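# Hook the cabinet door open with the pivoting hook

## Task

Open the cabinet door and swing the hook that pivots on the post so its tip points down and passes through the eye on the door, touching none of the table, post, cabinet or door. The free-standing cabinet has to finish upright on its base, or the attempt fails. The result must hold by itself with the robot letting go; anything kept in place only by the robot does not count.

## Robot and tools

Robot: two arms, left_arm and right_arm, each a 7-joint arm ending in a two-finger parallel gripper. The names are labels only. In the shared scene frame left_arm sits on the +y side, +x points out over the table, +z points up, and the origin is on the table top midway between the arms. Each base may be slightly tilted, and any mounting plates plus the metal frame behind the arms are fixed obstacles.

Gripper axes: the fingers point along the gripper's own +z and open and close along its own y. The reported end_effector_position is the point between the pads when shut; fingertips extend about 19 mm past it when closed and about 6 mm when fully open. Closing pushes the tips roughly 13 mm further out, so keep that margin above surfaces.

The row (used by execute_actions and move): always 16 numbers, each in [-1, 1], one list covering both arms. Order: left dx, dy, dz, rx, ry, rz, left gripper position, left gripper speed, then the same eight for the right arm. dx..rz are an offset, not a pose: a target relative to that gripper's pose in the most recent result that showed it (before any such result, and for later calls within one reply, relative to where the robot is when the action begins), expressed in the gripper's own axes. 1.0 equals 0.6 m for translation or 180 degrees for rotation; rx, ry, rz form a single rotation vector. Sending all zeros is not a pause: it drives the arm back to that reference pose. To keep an arm still, send the offset back to where it should be in the first call of a reply and zeros in later ones.

Gripper numbers: position +1 is fully open (85 mm), 0 about 41 mm, pads touch near -0.8, and -1 closes until something blocks them (full grip force about 190 to 235 N per pad, set by the arm). speed -1, 0, +1 gives roughly 20, 85, 150 mm/s of gap change. A 0 here is a real command, so to leave a gripper alone resend its previous two numbers. For a gentle grip, open first, then close to just under the object width. Fingers hold their place until the position number changes by 0.01 or more, but re-close by themselves if the object slips or yields.

Tools:
- execute_actions {actions, pictures}: actions holds at most one item. An empty list only returns the state. {"rows": [[16 numbers], ...], "steps": n} runs up to 15 control steps of 1/30 s (default 15), one row per step, the last row repeated if short; every row is measured from the same reference pose, not from the prior row. {"steps": n} alone is a wait of up to 300 steps counted from the previous result. pictures toggles camera images. A rejected call sends nothing.
- move {target, speed}: target is one 16-number row as above. Each gripper travels in a straight line toward its target; both paths finish together, lasting 0.5 to 10 s (cut off at 10 s). speed is the path's top speed in m/s, 0.002 to 0.5, default 0.25; rotation is capped at twice that in rad/s. Paths do not avoid obstacles or the other arm, and the gripper can lag, drift or overshoot speed, especially near full stretch. Faster contact hits harder, and aiming further past a contact presses harder. The result adds a move: line (done, off_target, moving, held, fault) with limits notes (paced = pose clipped; held = some steps blocked, after which the arm may jump fast) and each gripper's remaining distance.
- wait {seconds}: 0 to 10 s, sends nothing new.
- zoom_image {camera, region}: enlarges [x0, y0, x1, y1] pixels (max 504 by 504) of cam_head_left, cam_head_right, cam_left_wrist or cam_right_wrist; all are 672x504.
- finished_scene {scene}: ends the current scene (give its number) and grades it; irreversible. Only call once the hook hangs freely through the eye and the robot is clear.

Results: a state line per arm gives end_effector_position (m) and end_effector_quat_wxyz in the scene frame; printed positions can be off, more at long reach. position_measured_pct is about 50 - 50 x position (0 = fully open); stopping below about 90 short of the command means something is held or blocking, around 90 means the pads met. HELD marks steps not sent; "pose unreachable" means the clearance check altered or blocked that arm's command; a Hand target line shows where the controller is driving each gripper.

Motion limits: each step the commanded pose is clipped to 70 mm and 16 degrees from the measured pose, so large offsets take several actions; after an action the arm only continues to its last clipped pose. Check the result and send the remainder. Position wins over orientation when both can't be met. Joints reverse by stopping together. The simulation keeps running while you think.

Avoid: knocking anything off the table, tipping the loose cabinet, arms striking or pressing each other, slams and hard pushes. Contact torque reaching a joint's load limit (48.6 N m for the first four joints, 30.6 N m for the wrist three, including carried weight) freezes that arm for 10 s. Holding loads heats motors: warning from 60 °C, and at 75 °C the arm goes weak and sags. Expect occasional brief tugs on held parts or nudges on loose objects.

Each tool is called by a JSON object that holds its "name" and its "arguments", one argument or row to a line.

## Session

{"name": "execute_actions", "arguments": {
  "actions": []
}}

Scene clock: 0.00 s of 4360.00 s.
left_arm: end_effector_position=(+0.2147, +0.4686, +0.3700) position_measured_pct=0.0 end_effector_quat_wxyz=(+0.072, +0.988, -0.089, +0.100) | right_arm: end_effector_position=(+0.5498, -0.6256, +0.2574) position_measured_pct=0.0 end_effector_quat_wxyz=(+0.380, -0.072, +0.922, +0.032)
Joint positions: left_arm=[-0.912 -0.803  0.422  2.468  0.228  0.853 -2.496] | right_arm=[ 1.202  0.134 -0.572  2.086  0.857 -0.268  1.546]
Joint velocities: left_arm=[ 0.     0.    -0.    -0.     0.     0.001  0.002] | right_arm=[-0.    -0.     0.001  0.    -0.    -0.001  0.001]
Motor temperatures (°C, as the motors report them): left_arm=[35 34 30 33 38 38 40] | right_arm=[32 29 30 32 37 38 36]
Hand target (left_arm): +0.215, +0.469, +0.370; +0.072, +0.988, -0.089, +0.100
Hand target (right_arm): +0.550, -0.626, +0.257; +0.380, -0.072, +0.922, +0.032

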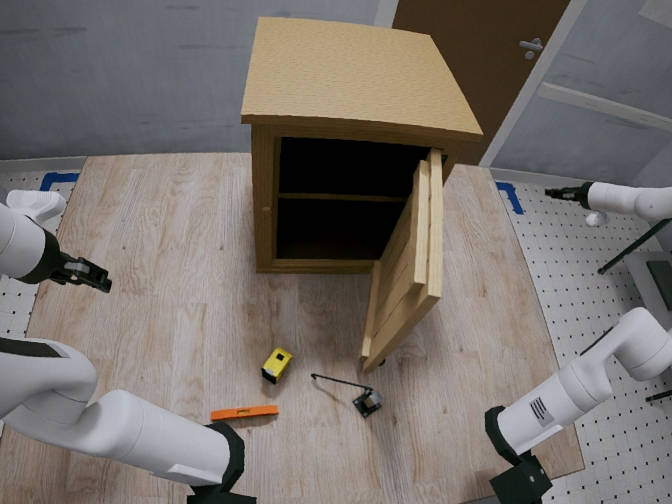

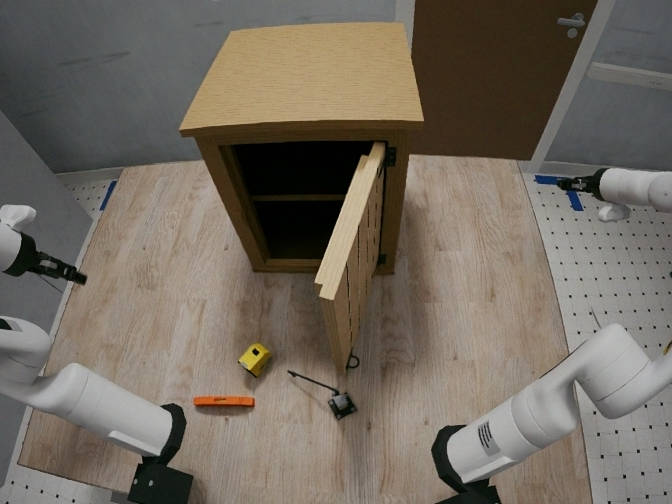

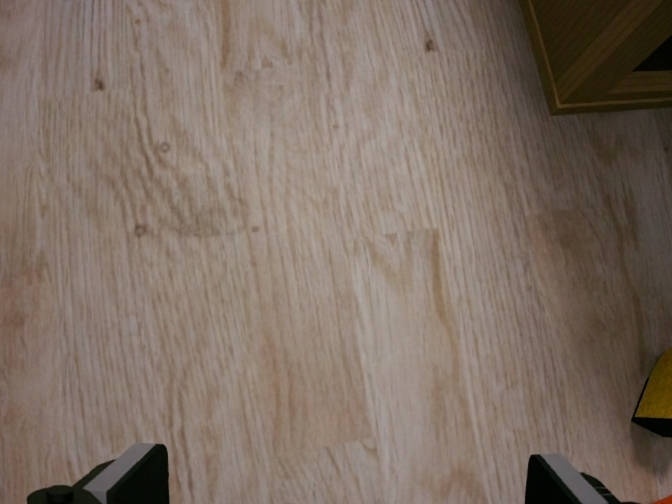

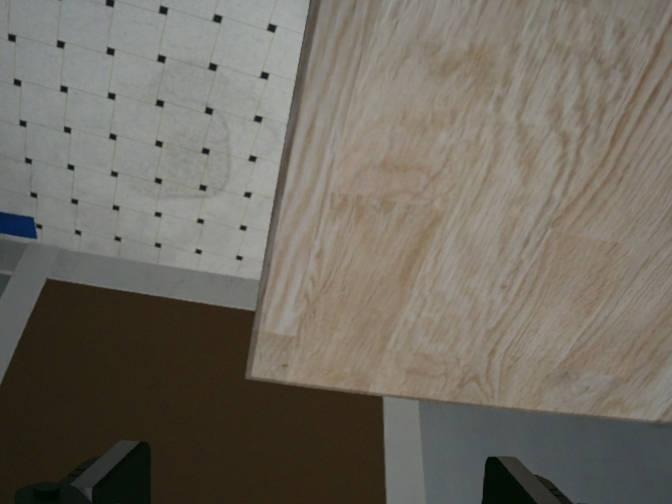

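{"name": "zoom_image", "arguments": {
  "camera": "cam_head_right",
  "region": [230, 300, 430, 450]
}}

{"name": "zoom_image", "arguments": {
  "camera": "cam_head_left",
  "region": [250, 300, 450, 450]
}}

Region (230, 300, 430, 450) of cam_head_right's 672x504 image, scaled by 2.520, with more detail than that image has; it fills the top 378 rows of this view, and the rest is white.

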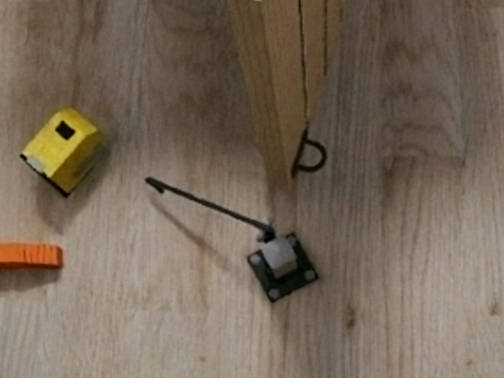

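Region (250, 300, 450, 450) of cam_head_left's 672x504 image, scaled by 2.520, with more detail than that image has; it fills the top 378 rows of this view, and the rest is white.

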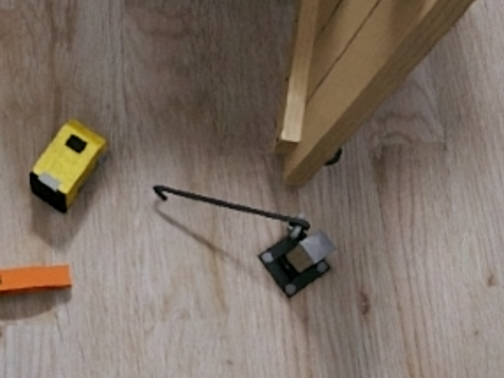

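{"name": "move", "arguments": {
  "target": [-0.066,0.591,0.096,0.046,-0.064,-0.057,1,0, 0.169,0.734,-0.264,0.021,0.248,0.047,1,0],
  "speed": 0.3
}}

Scene clock: 37.97 s of 4360.00 s.
left_arm: end_effector_position=(+0.1196, +0.1203, +0.3495) position_measured_pct=0.0 end_effector_quat_wxyz=(+0.001, +1.000, +0.000, -0.001) | right_arm: end_effector_position=(+0.3006, -0.2206, +0.2988) position_measured_pct=0.0 end_effector_quat_wxyz=(+0.001, -0.000, +1.000, -0.003)
Joint positions: left_arm=[-0.889 -1.6    1.466  2.085  0.929  1.524 -1.472] | right_arm=[-0.21   0.596 -0.849  2.142  0.964  1.314 -0.268]
Joint velocities: left_arm=[ 0.    -0.     0.    -0.001  0.    -0.001  0.001] | right_arm=[-0.006  0.006  0.    -0.001  0.001  0.    -0.001]
Motor temperatures (°C, as the motors report them): left_arm=[35 34 30 34 38 38 40] | right_arm=[32 30 30 32 37 38 36]
Hand target (left_arm): +0.120, +0.120, +0.350; +0.001, +1.000, +0.000, -0.001
Hand target (right_arm): +0.300, -0.220, +0.299; +0.001, -0.001, +1.000, -0.003
Off the commanded pose (left_arm): 0.001 m, 0 deg.
Off the commanded pose (right_arm): 0.002 m, 0 deg.
After step 90, 31.90 s passed at rest.
move: done; limits=paced

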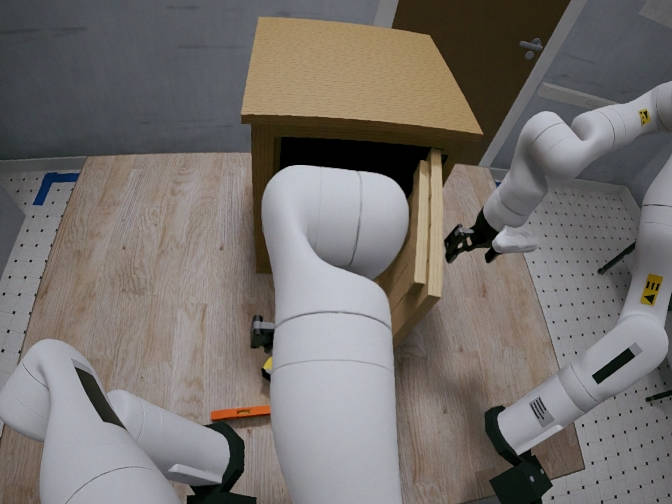

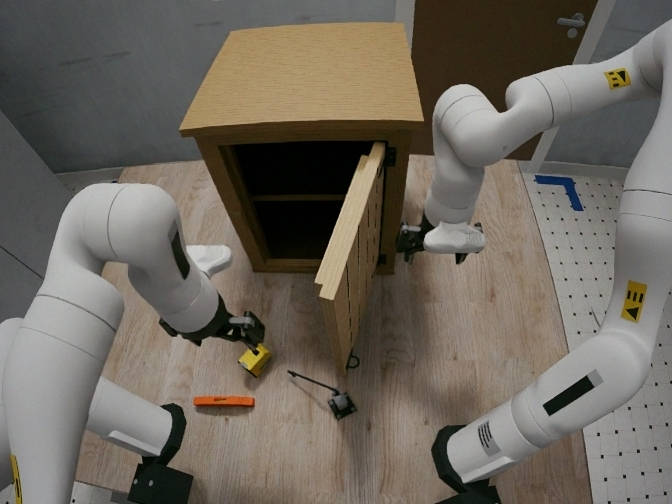

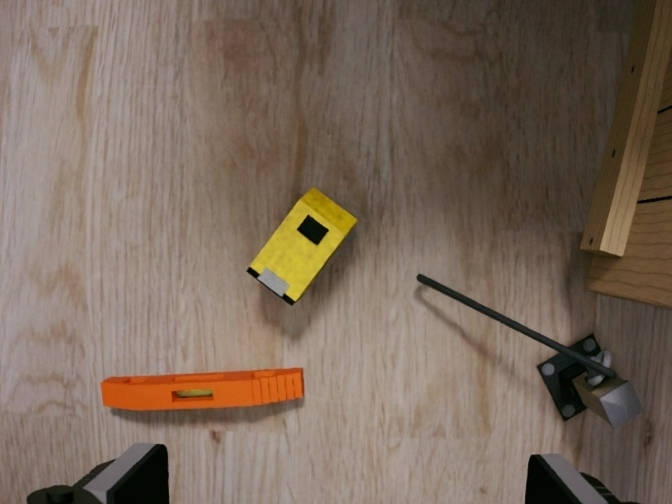

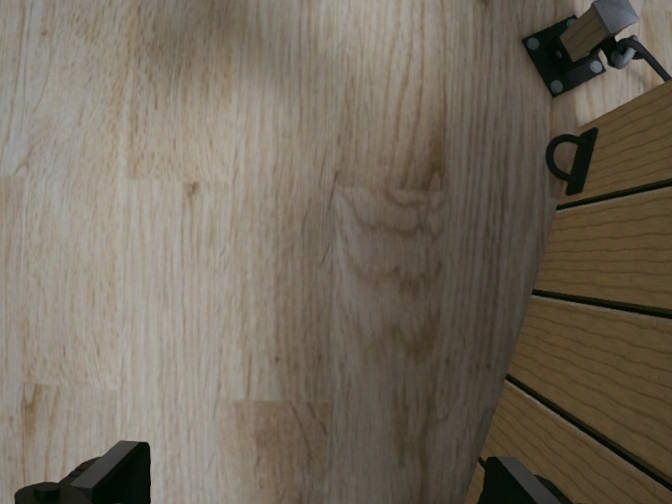

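{"name": "move", "arguments": {
  "target": [0.04,0.195,0.333,0.093,0.149,-0.347,0,0, 0,0,-0.417,0,0,0,1,0],
  "speed": 0.25
}}

Scene clock: 102.90 s of 4360.00 s.
left_arm: end_effector_position=(+0.1425, +0.0033, +0.1497) position_measured_pct=49.6 end_effector_quat_wxyz=(-0.137, +0.820, +0.512, +0.216) | right_arm: end_effector_position=(+0.3008, -0.2191, +0.5489) position_measured_pct=0.0 end_effector_quat_wxyz=(+0.002, +0.001, +1.000, -0.003)
Joint positions: left_arm=[-0.977 -2.249  1.683  1.381  1.116  1.684  0.204] | right_arm=[-0.487  0.428 -0.972  1.573  0.649  1.91  -0.075]
Joint velocities: left_arm=[-0.011  0.001  0.002 -0.006 -0.004 -0.     0.004] | right_arm=[-0.003  0.002 -0.002 -0.002 -0.     0.003 -0.002]
Motor temperatures (°C, as the motors report them): left_arm=[35 36 30 34 38 38 40] | right_arm=[32 30 30 32 37 38 36]
Hand target (left_arm): +0.143, +0.004, +0.149; -0.138, +0.820, +0.512, +0.217
Hand target (right_arm): +0.301, -0.219, +0.549; +0.002, +0.001, +1.000, -0.003
Off the commanded pose (left_arm): 0.001 m, 0 deg.
Off the commanded pose (right_arm): 0.001 m, 0 deg.
After step 90, 59.03 s passed at rest.
move: done

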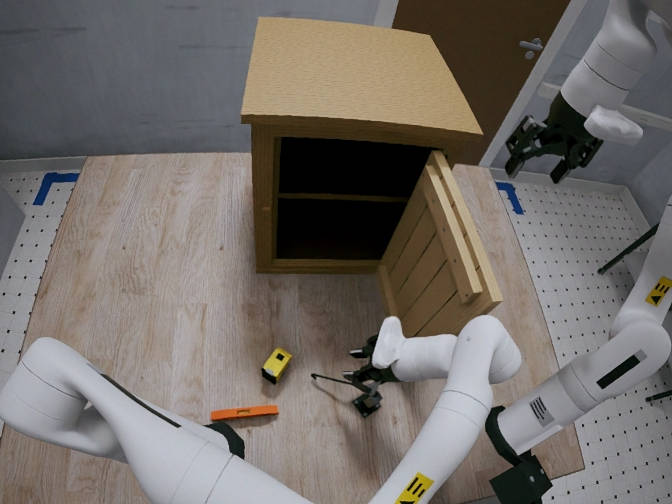

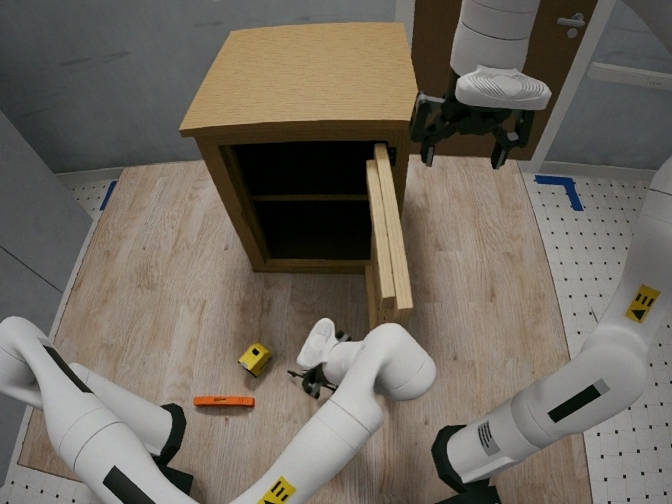

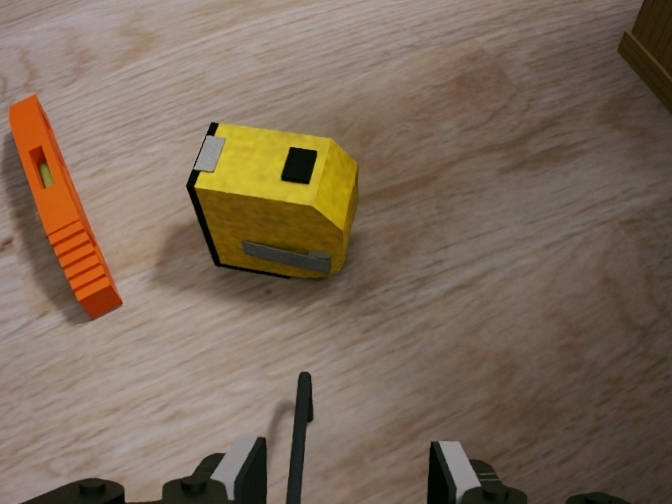

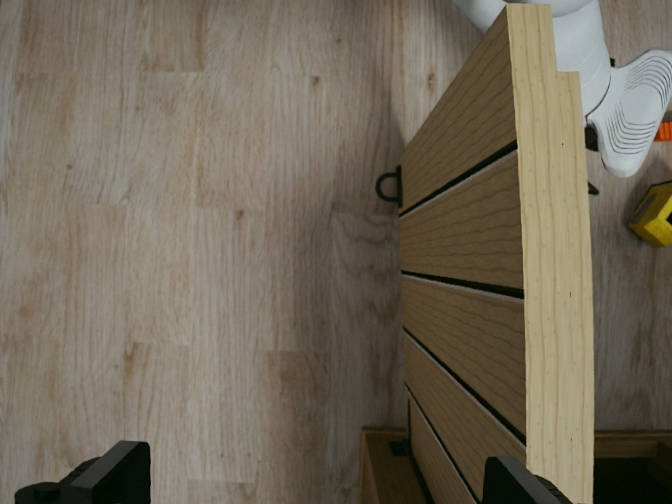

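{"name": "move", "arguments": {
  "target": [0.385,-0.133,-0.067,-0.093,-0.149,0.347,0,0, 0.167,0.132,0,0,0,0,1,0],
  "speed": 0.25
}}

Scene clock: 138.53 s of 4360.00 s.
left_arm: end_effector_position=(+0.1504, +0.2003, +0.3002) position_measured_pct=49.6 end_effector_quat_wxyz=(+0.001, +1.000, -0.000, -0.000) | right_arm: end_effector_position=(+0.2008, -0.1398, +0.5482) position_measured_pct=0.0 end_effector_quat_wxyz=(+0.002, +0.001, +1.000, -0.003)
Joint positions: left_arm=[-1.006 -1.547  1.451  2.341  0.937  1.286 -1.773] | right_arm=[-0.782  0.602 -0.945  1.587  0.601  1.856 -0.414]
Joint velocities: left_arm=[-0.007  0.011 -0.006 -0.    -0.     0.007 -0.008] | right_arm=[-0.003  0.002 -0.001 -0.     0.     0.001 -0.002]
Motor temperatures (°C, as the motors report them): left_arm=[35 37 30 34 38 38 40] | right_arm=[32 31 30 32 37 38 36]
Hand target (left_arm): +0.150, +0.200, +0.300; +0.001, +1.000, +0.000, -0.001
Hand target (right_arm): +0.201, -0.140, +0.548; +0.002, +0.001, +1.000, -0.003
Off the commanded pose (left_arm): 0.001 m, 0 deg.
Off the commanded pose (right_arm): 0.000 m, 0 deg.
After step 90, 29.77 s passed at rest.
move: done

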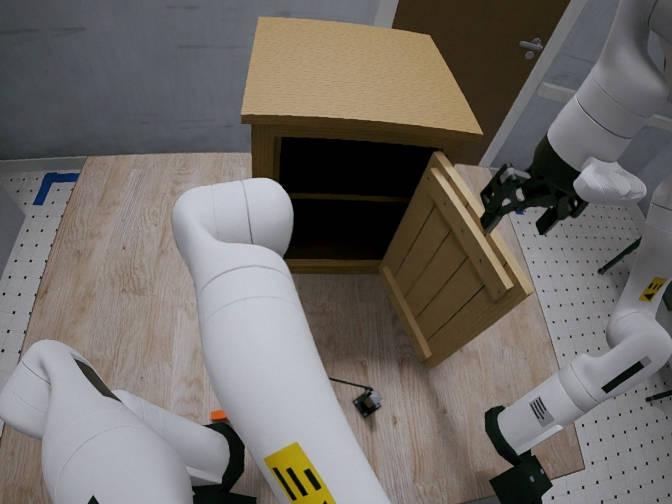

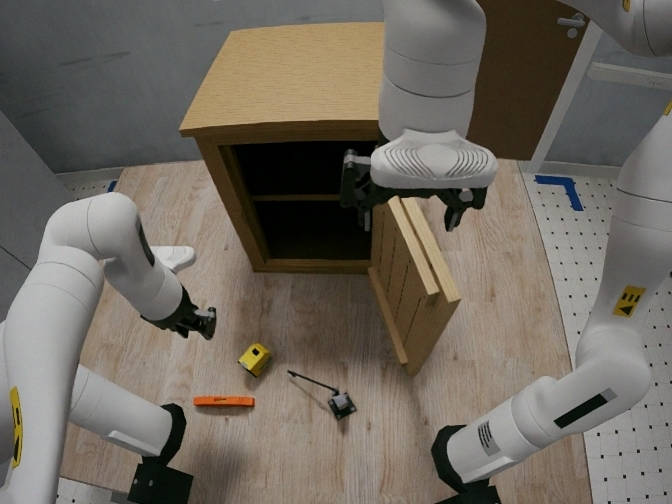

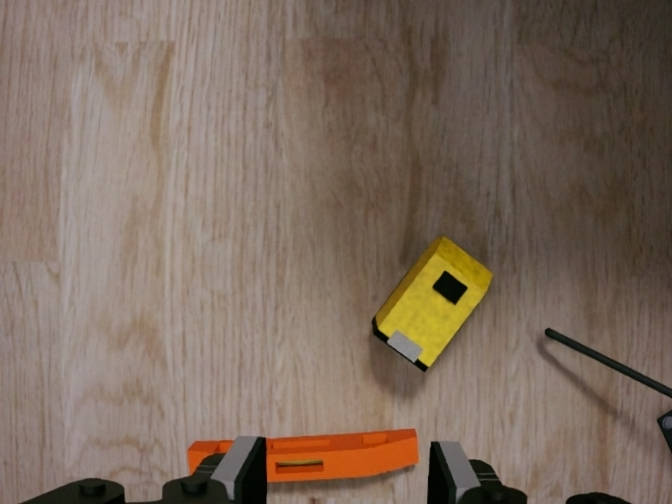

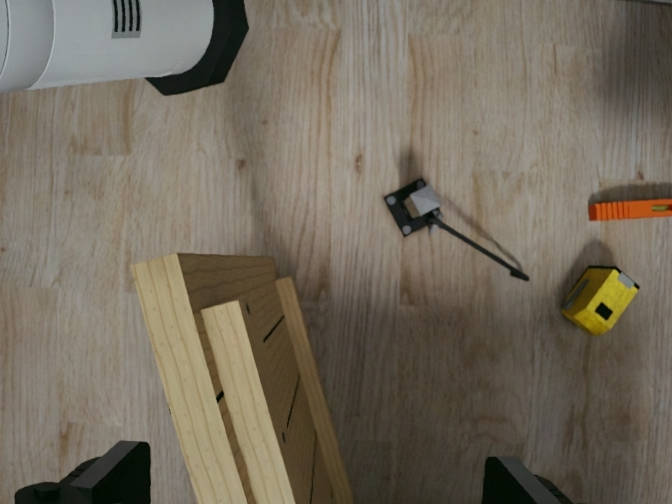

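{"name": "move", "arguments": {
  "target": [0,0,0,0,0,0,0,0, 0,-0.055,0,0,0,-0.083,1,0],
  "speed": 0.2
}}

{"name": "move", "arguments": {
  "target": [0,0,0,0,0,0,0,0, 0,0,0.15,0,0,0,1,0],
  "speed": 0.08
}}

Scene clock: 150.83 s of 4360.00 s.
left_arm: end_effector_position=(+0.1504, +0.2003, +0.3002) position_measured_pct=49.6 end_effector_quat_wxyz=(+0.001, +1.000, -0.000, -0.000) | right_arm: end_effector_position=(+0.2006, -0.1726, +0.5485) position_measured_pct=0.0 end_effector_quat_wxyz=(+0.002, -0.129, +0.992, -0.003)
Joint positions: left_arm=[-1.006 -1.547  1.451  2.341  0.937  1.285 -1.773] | right_arm=[-0.695  0.55  -1.044  1.65   0.576  1.874 -0.173]
Joint velocities: left_arm=[-0.     0.    -0.     0.002  0.001  0.001 -0.001] | right_arm=[ 0.006 -0.003  0.001  0.001 -0.    -0.001  0.004]
Motor temperatures (°C, as the motors report them): left_arm=[35 37 30 34 38 38 40] | right_arm=[32 31 30 32 37 38 36]
Hand target (left_arm): +0.150, +0.200, +0.300; +0.001, +1.000, -0.000, -0.000
Hand target (right_arm): +0.201, -0.173, +0.548; +0.002, -0.129, +0.992, -0.003
Off the commanded pose (left_arm): 0.000 m, 0 deg.
Off the commanded pose (right_arm): 0.000 m, 0 deg.
After step 90, 8.30 s passed at rest.
move: done

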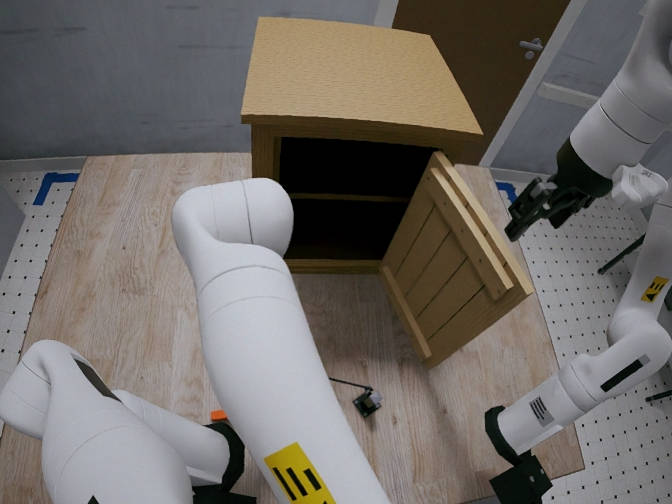

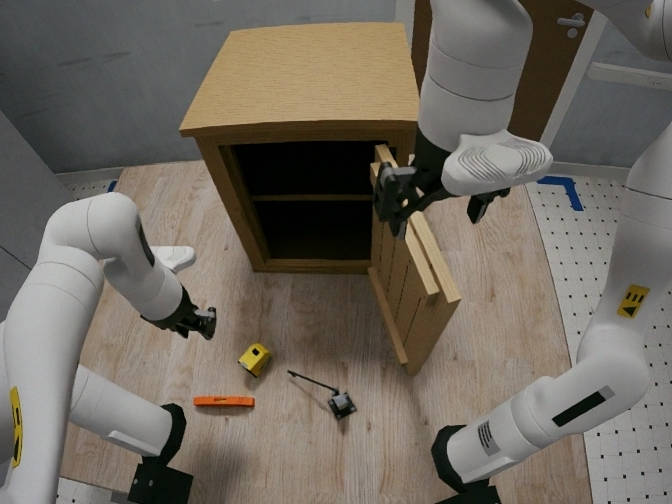

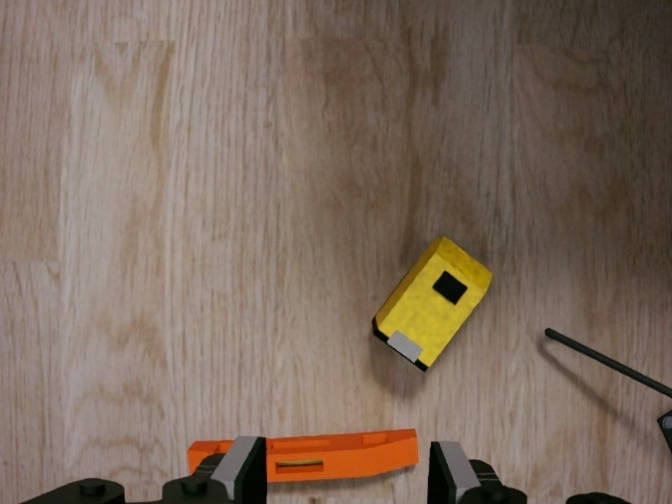

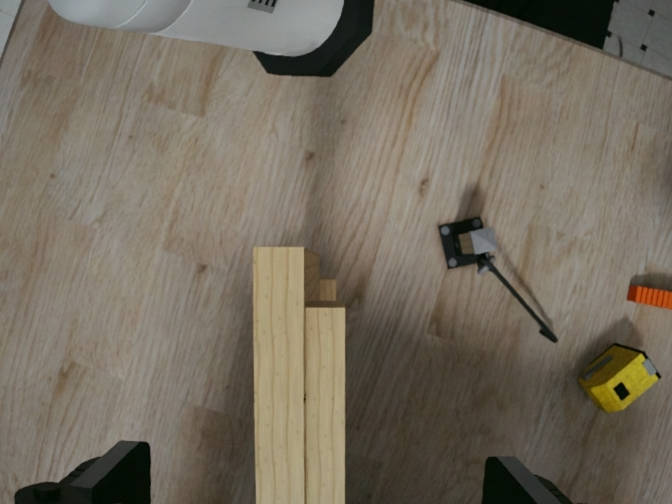

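Scene clock: 152.30 s of 4360.00 s.
left_arm: end_effector_position=(+0.1504, +0.2003, +0.3002) position_measured_pct=49.6 end_effector_quat_wxyz=(+0.001, +1.000, -0.000, -0.000) | right_arm: end_effector_position=(+0.2007, -0.1733, +0.4586) position_measured_pct=0.0 end_effector_quat_wxyz=(+0.002, -0.130, +0.992, -0.003)
Joint positions: left_arm=[-1.006 -1.547  1.451  2.341  0.937  1.285 -1.773] | right_arm=[-0.585  0.577 -1.031  1.904  0.641  1.643 -0.221]
Joint velocities: left_arm=[-0.    -0.     0.    -0.    -0.     0.     0.001] | right_arm=[ 0.002  0.001  0.001  0.002  0.001 -0.003  0.001]
Motor temperatures (°C, as the motors report them): left_arm=[35 37 30 34 38 38 40] | right_arm=[32 31 30 32 37 38 36]
Hand target (left_arm): +0.150, +0.200, +0.300; +0.001, +1.000, -0.000, -0.000
Hand target (right_arm): +0.201, -0.173, +0.458; +0.001, -0.130, +0.992, -0.003
Off the commanded pose (left_arm): 0.000 m, 0 deg.
Off the commanded pose (right_arm): 0.000 m, 0 deg.
move: done

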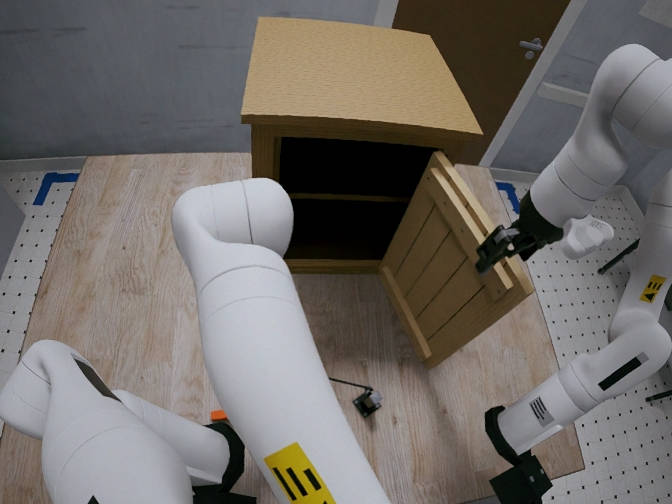

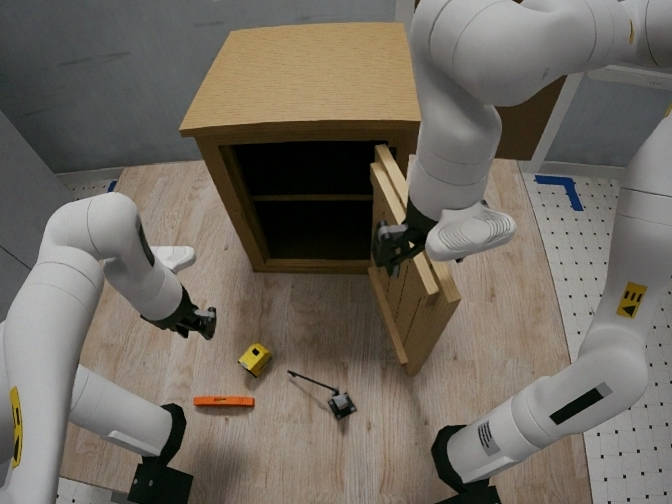

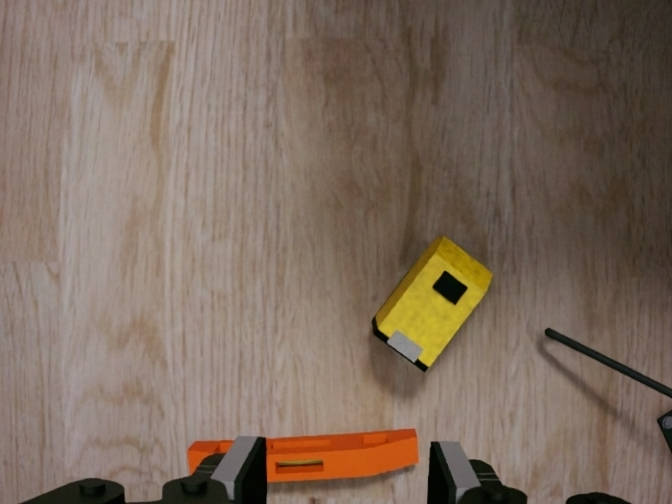

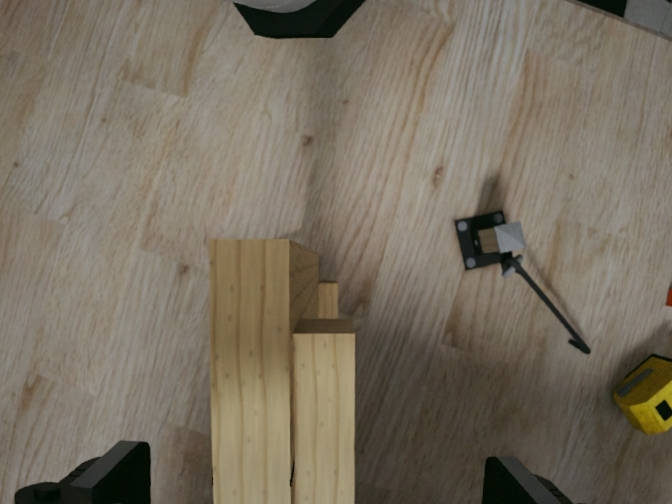

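{"name": "move", "arguments": {
  "target": [0,0,0,0,0,0,0,0, 0,-0.012,0.067,0,0,0,0.2,0],
  "speed": 0.08
}}

{"name": "move", "arguments": {
  "target": [0,0,0,0,0,0,0,0, -0.0335,0.124,0,0,0,0.107,0.2,0],
  "speed": 0.1
}}

{"name": "move", "arguments": {
  "target": [0,0,0,0,0,0,0,0, -0.0335,0.124,0,0,0,0.107,0.2,0],
  "speed": 0.1
}}

{"name": "move", "arguments": {
  "target": [0,0,0,0,0,0,0,0, -0.0335,0.124,0,0,0,0.107,0.2,0],
  "speed": 0.1
}}

Scene clock: 176.03 s of 4360.00 s.
left_arm: end_effector_position=(+0.1504, +0.2003, +0.3002) position_measured_pct=49.6 end_effector_quat_wxyz=(+0.001, +1.000, -0.000, -0.000) | right_arm: end_effector_position=(+0.2025, -0.1805, +0.4185) position_measured_pct=40.1 end_effector_quat_wxyz=(+0.001, -0.130, +0.992, -0.003)
Joint positions: left_arm=[-1.006 -1.547  1.451  2.341  0.937  1.285 -1.773] | right_arm=[-0.533  0.589 -1.02   2.014  0.684  1.546 -0.243]
Joint velocities: left_arm=[ 0.001  0.002  0.    -0.001 -0.001  0.     0.002] | right_arm=[ 0.002 -0.     0.001  0.002  0.001 -0.003  0.002]
Motor temperatures (°C, as the motors report them): left_arm=[35 37 30 34 38 38 40] | right_arm=[32 31 30 32 37 38 36]
Hand target (left_arm): +0.150, +0.200, +0.300; +0.001, +1.000, -0.000, -0.000
Hand target (right_arm): +0.203, -0.181, +0.418; +0.001, -0.130, +0.992, -0.003
Off the commanded pose (left_arm): 0.000 m, 0 deg.
Off the commanded pose (right_arm): 0.000 m, 0 deg.
After step 90, 19.87 s passed at rest.
move: done

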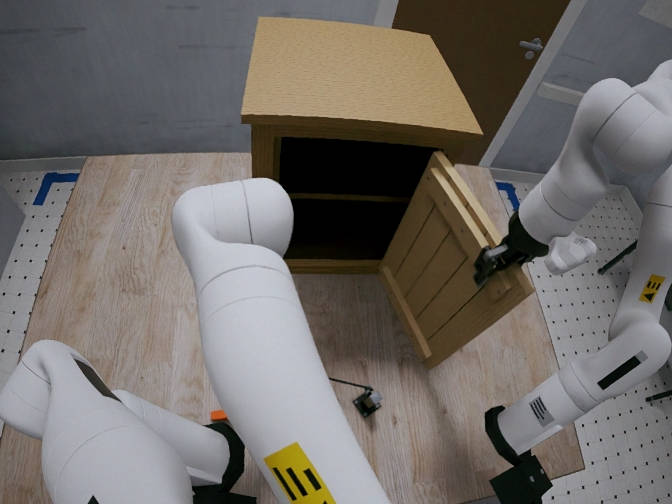

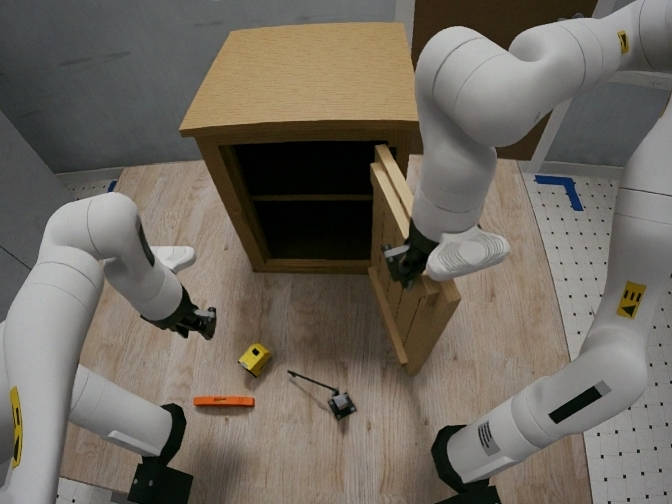

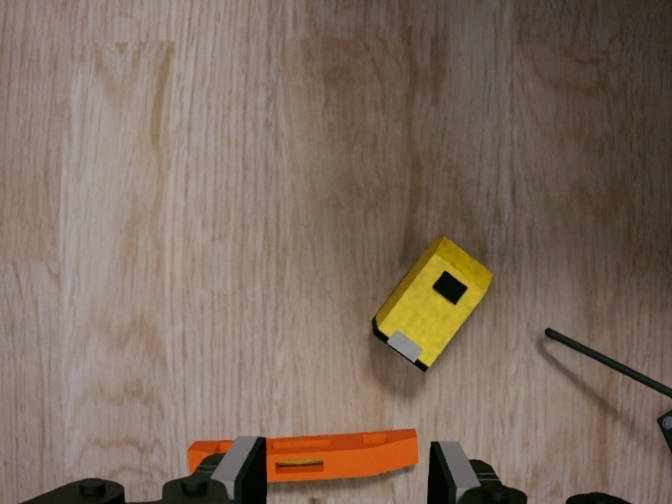

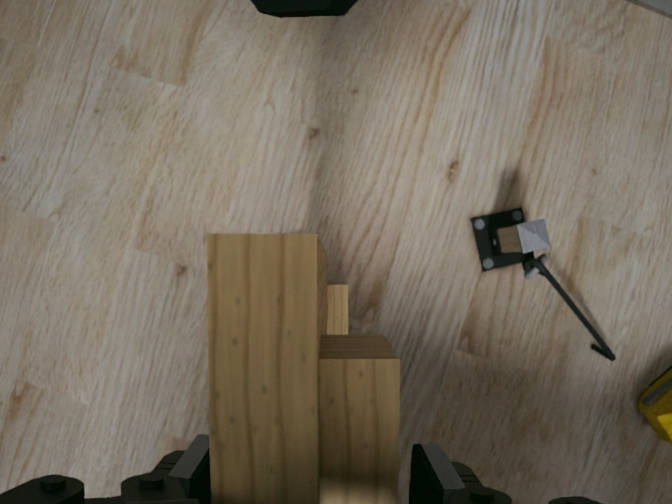

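Scene clock: 178.03 s of 4360.00 s.
left_arm: end_effector_position=(+0.1504, +0.2003, +0.3002) position_measured_pct=49.6 end_effector_quat_wxyz=(+0.001, +1.000, -0.000, -0.000) | right_arm: end_effector_position=(+0.2031, -0.1035, +0.4181) position_measured_pct=40.1 end_effector_quat_wxyz=(+0.002, +0.038, +0.999, -0.003)
Joint positions: left_arm=[-1.006 -1.547  1.451  2.341  0.937  1.285 -1.773] | right_arm=[-0.701  0.736 -0.86   1.843  0.748  1.543 -0.576]
Joint velocities: left_arm=[ 0.    -0.    -0.    -0.001  0.    -0.001  0.   ] | right_arm=[-0.004  0.003  0.001 -0.002  0.001 -0.    -0.002]
Motor temperatures (°C, as the motors report them): left_arm=[35 37 30 34 38 38 40] | right_arm=[32 31 30 32 37 38 36]
Hand target (left_arm): +0.150, +0.200, +0.300; +0.001, +1.000, -0.000, -0.000
Hand target (right_arm): +0.203, -0.103, +0.418; +0.002, +0.038, +0.999, -0.003
Off the commanded pose (left_arm): 0.000 m, 0 deg.
Off the commanded pose (right_arm): 0.000 m, 0 deg.
move: done

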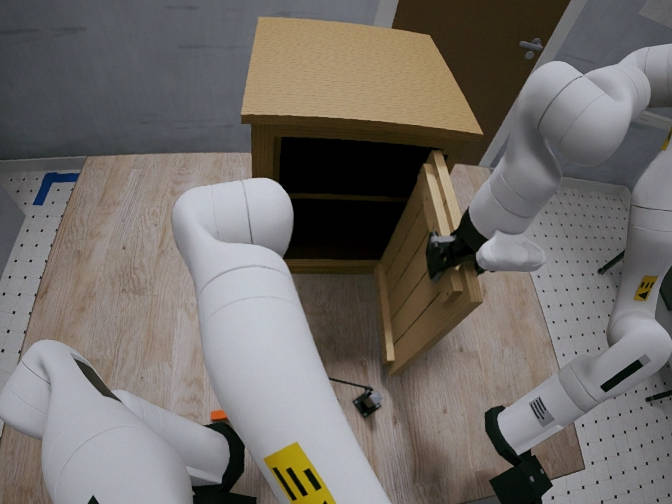

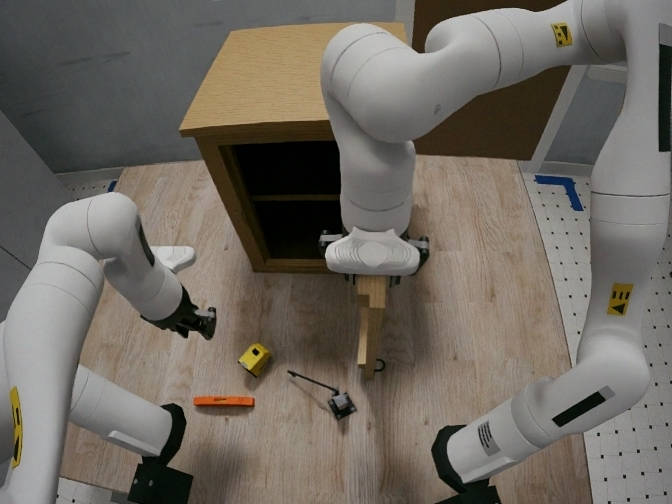

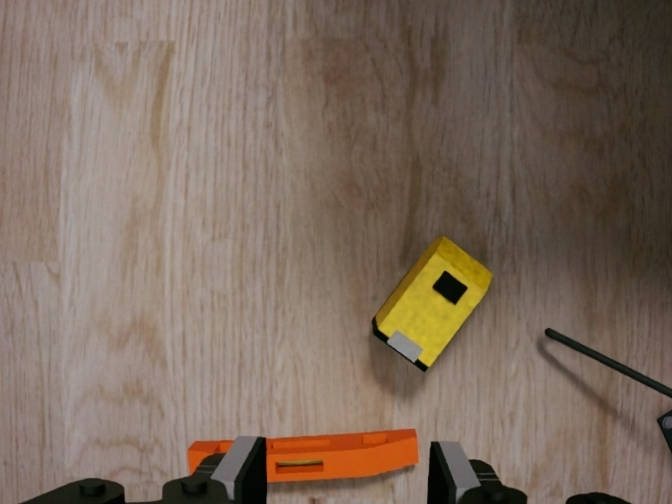

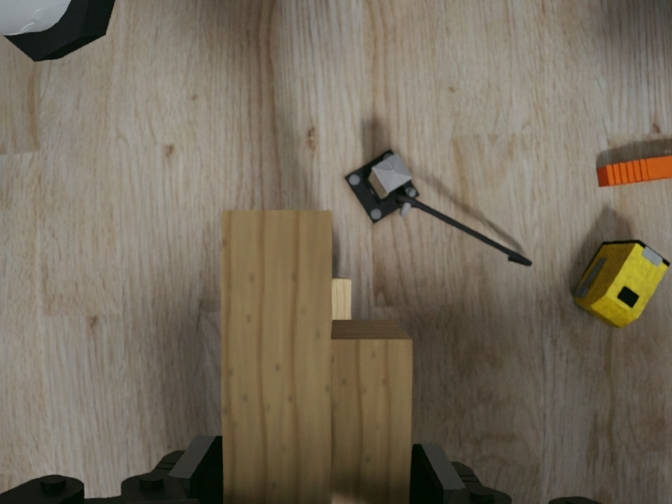

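Scene clock: 180.03 s of 4360.00 s.
left_arm: end_effector_position=(+0.1504, +0.2003, +0.3002) position_measured_pct=49.6 end_effector_quat_wxyz=(+0.001, +1.000, -0.000, -0.000) | right_arm: end_effector_position=(+0.2290, -0.0310, +0.4179) position_measured_pct=40.1 end_effector_quat_wxyz=(+0.003, +0.205, +0.979, -0.002)
Joint positions: left_arm=[-1.006 -1.547  1.451  2.341  0.937  1.285 -1.773] | right_arm=[-0.792  0.858 -0.724  1.616  0.799  1.566 -0.799]
Joint velocities: left_arm=[ 0.001 -0.     0.    -0.002  0.001 -0.     0.001] | right_arm=[-0.003  0.003 -0.    -0.003  0.     0.001 -0.002]
Motor temperatures (°C, as the motors report them): left_arm=[35 37 30 34 38 38 40] | right_arm=[32 31 30 32 37 38 36]
Hand target (left_arm): +0.150, +0.200, +0.300; +0.001, +1.000, -0.000, -0.000
Hand target (right_arm): +0.229, -0.031, +0.418; +0.003, +0.205, +0.979, -0.002
Off the commanded pose (left_arm): 0.000 m, 0 deg.
Off the commanded pose (right_arm): 0.000 m, 0 deg.
move: done

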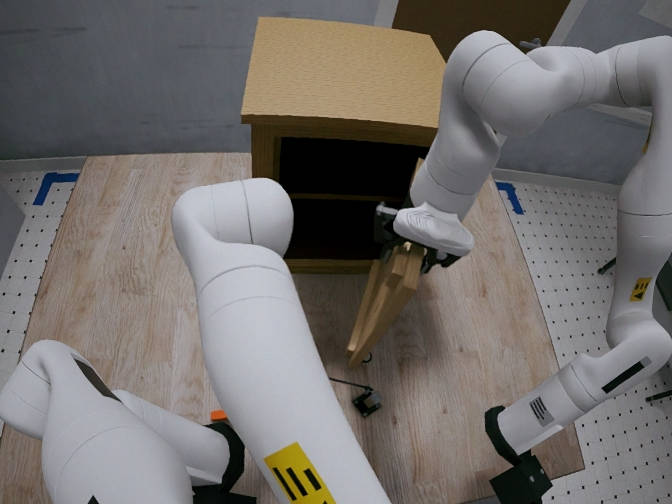

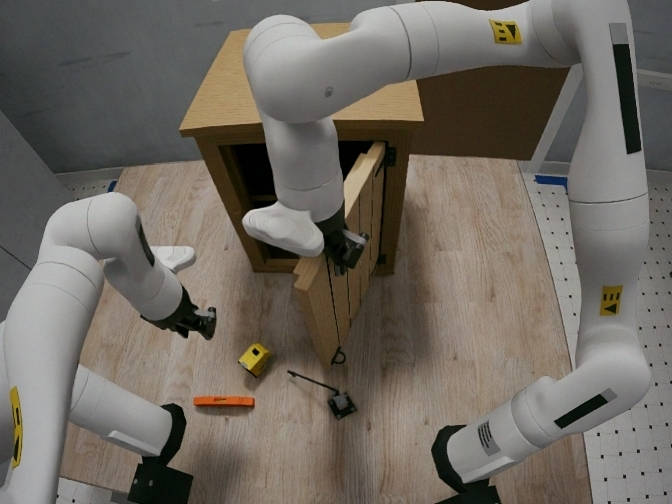

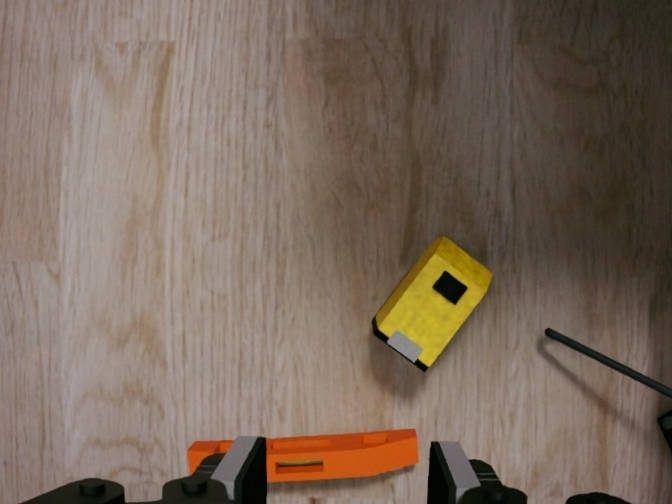

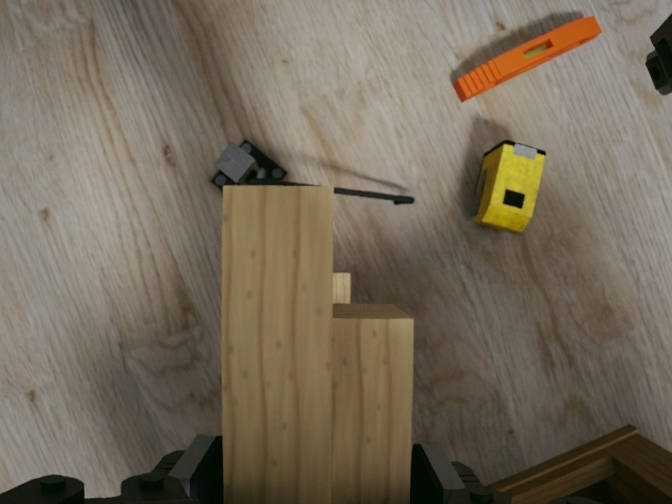

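Scene clock: 182.03 s of 4360.00 s.
left_arm: end_effector_position=(+0.1504, +0.2003, +0.3002) position_measured_pct=49.6 end_effector_quat_wxyz=(+0.001, +1.000, -0.000, -0.000) | right_arm: end_effector_position=(+0.2774, +0.0290, +0.4179) position_measured_pct=40.1 end_effector_quat_wxyz=(+0.004, +0.366, +0.931, -0.002)
Joint positions: left_arm=[-1.006 -1.547  1.451  2.341  0.937  1.285 -1.773] | right_arm=[-0.837  0.964 -0.607  1.352  0.831  1.608 -0.958]
Joint velocities: left_arm=[ 0.001  0.     0.    -0.002  0.     0.002  0.001] | right_arm=[-0.002  0.003 -0.    -0.003  0.    -0.    -0.002]
Motor temperatures (°C, as the motors report them): left_arm=[35 37 30 34 38 38 40] | right_arm=[32 31 30 32 37 38 36]
Hand target (left_arm): +0.150, +0.200, +0.300; +0.001, +1.000, -0.000, -0.000
Hand target (right_arm): +0.277, +0.029, +0.418; +0.004, +0.366, +0.931, -0.002
Off the commanded pose (left_arm): 0.000 m, 0 deg.
Off the commanded pose (right_arm): 0.000 m, 0 deg.
move: done

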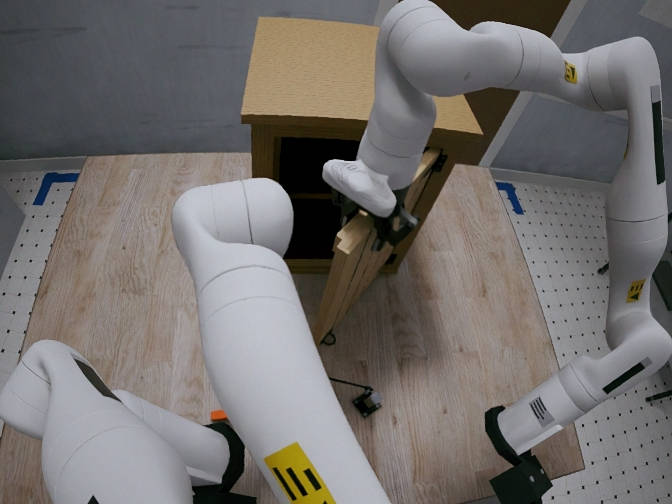

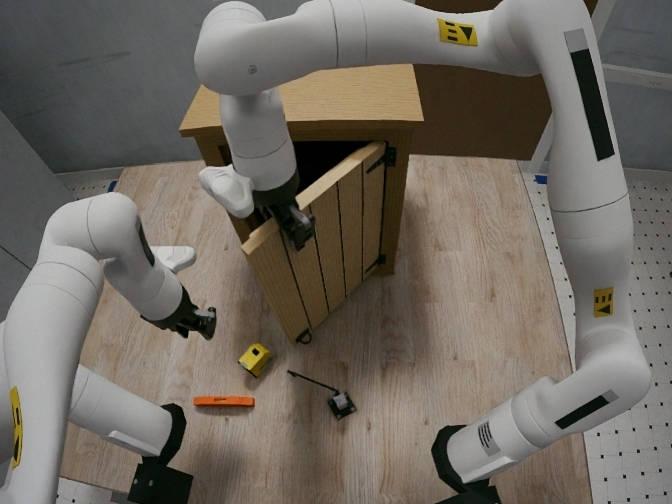

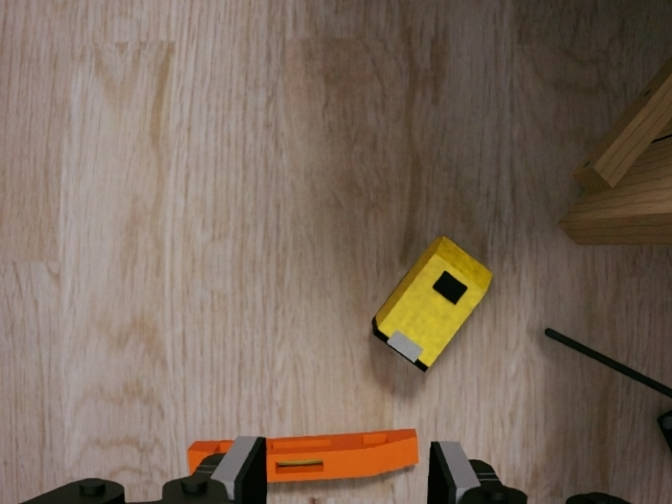

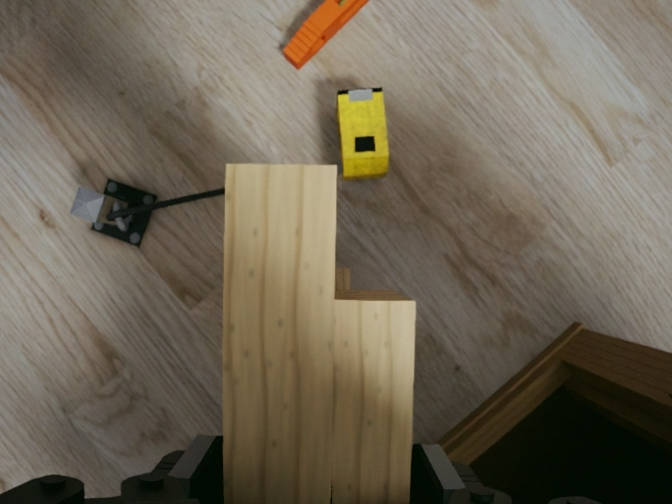

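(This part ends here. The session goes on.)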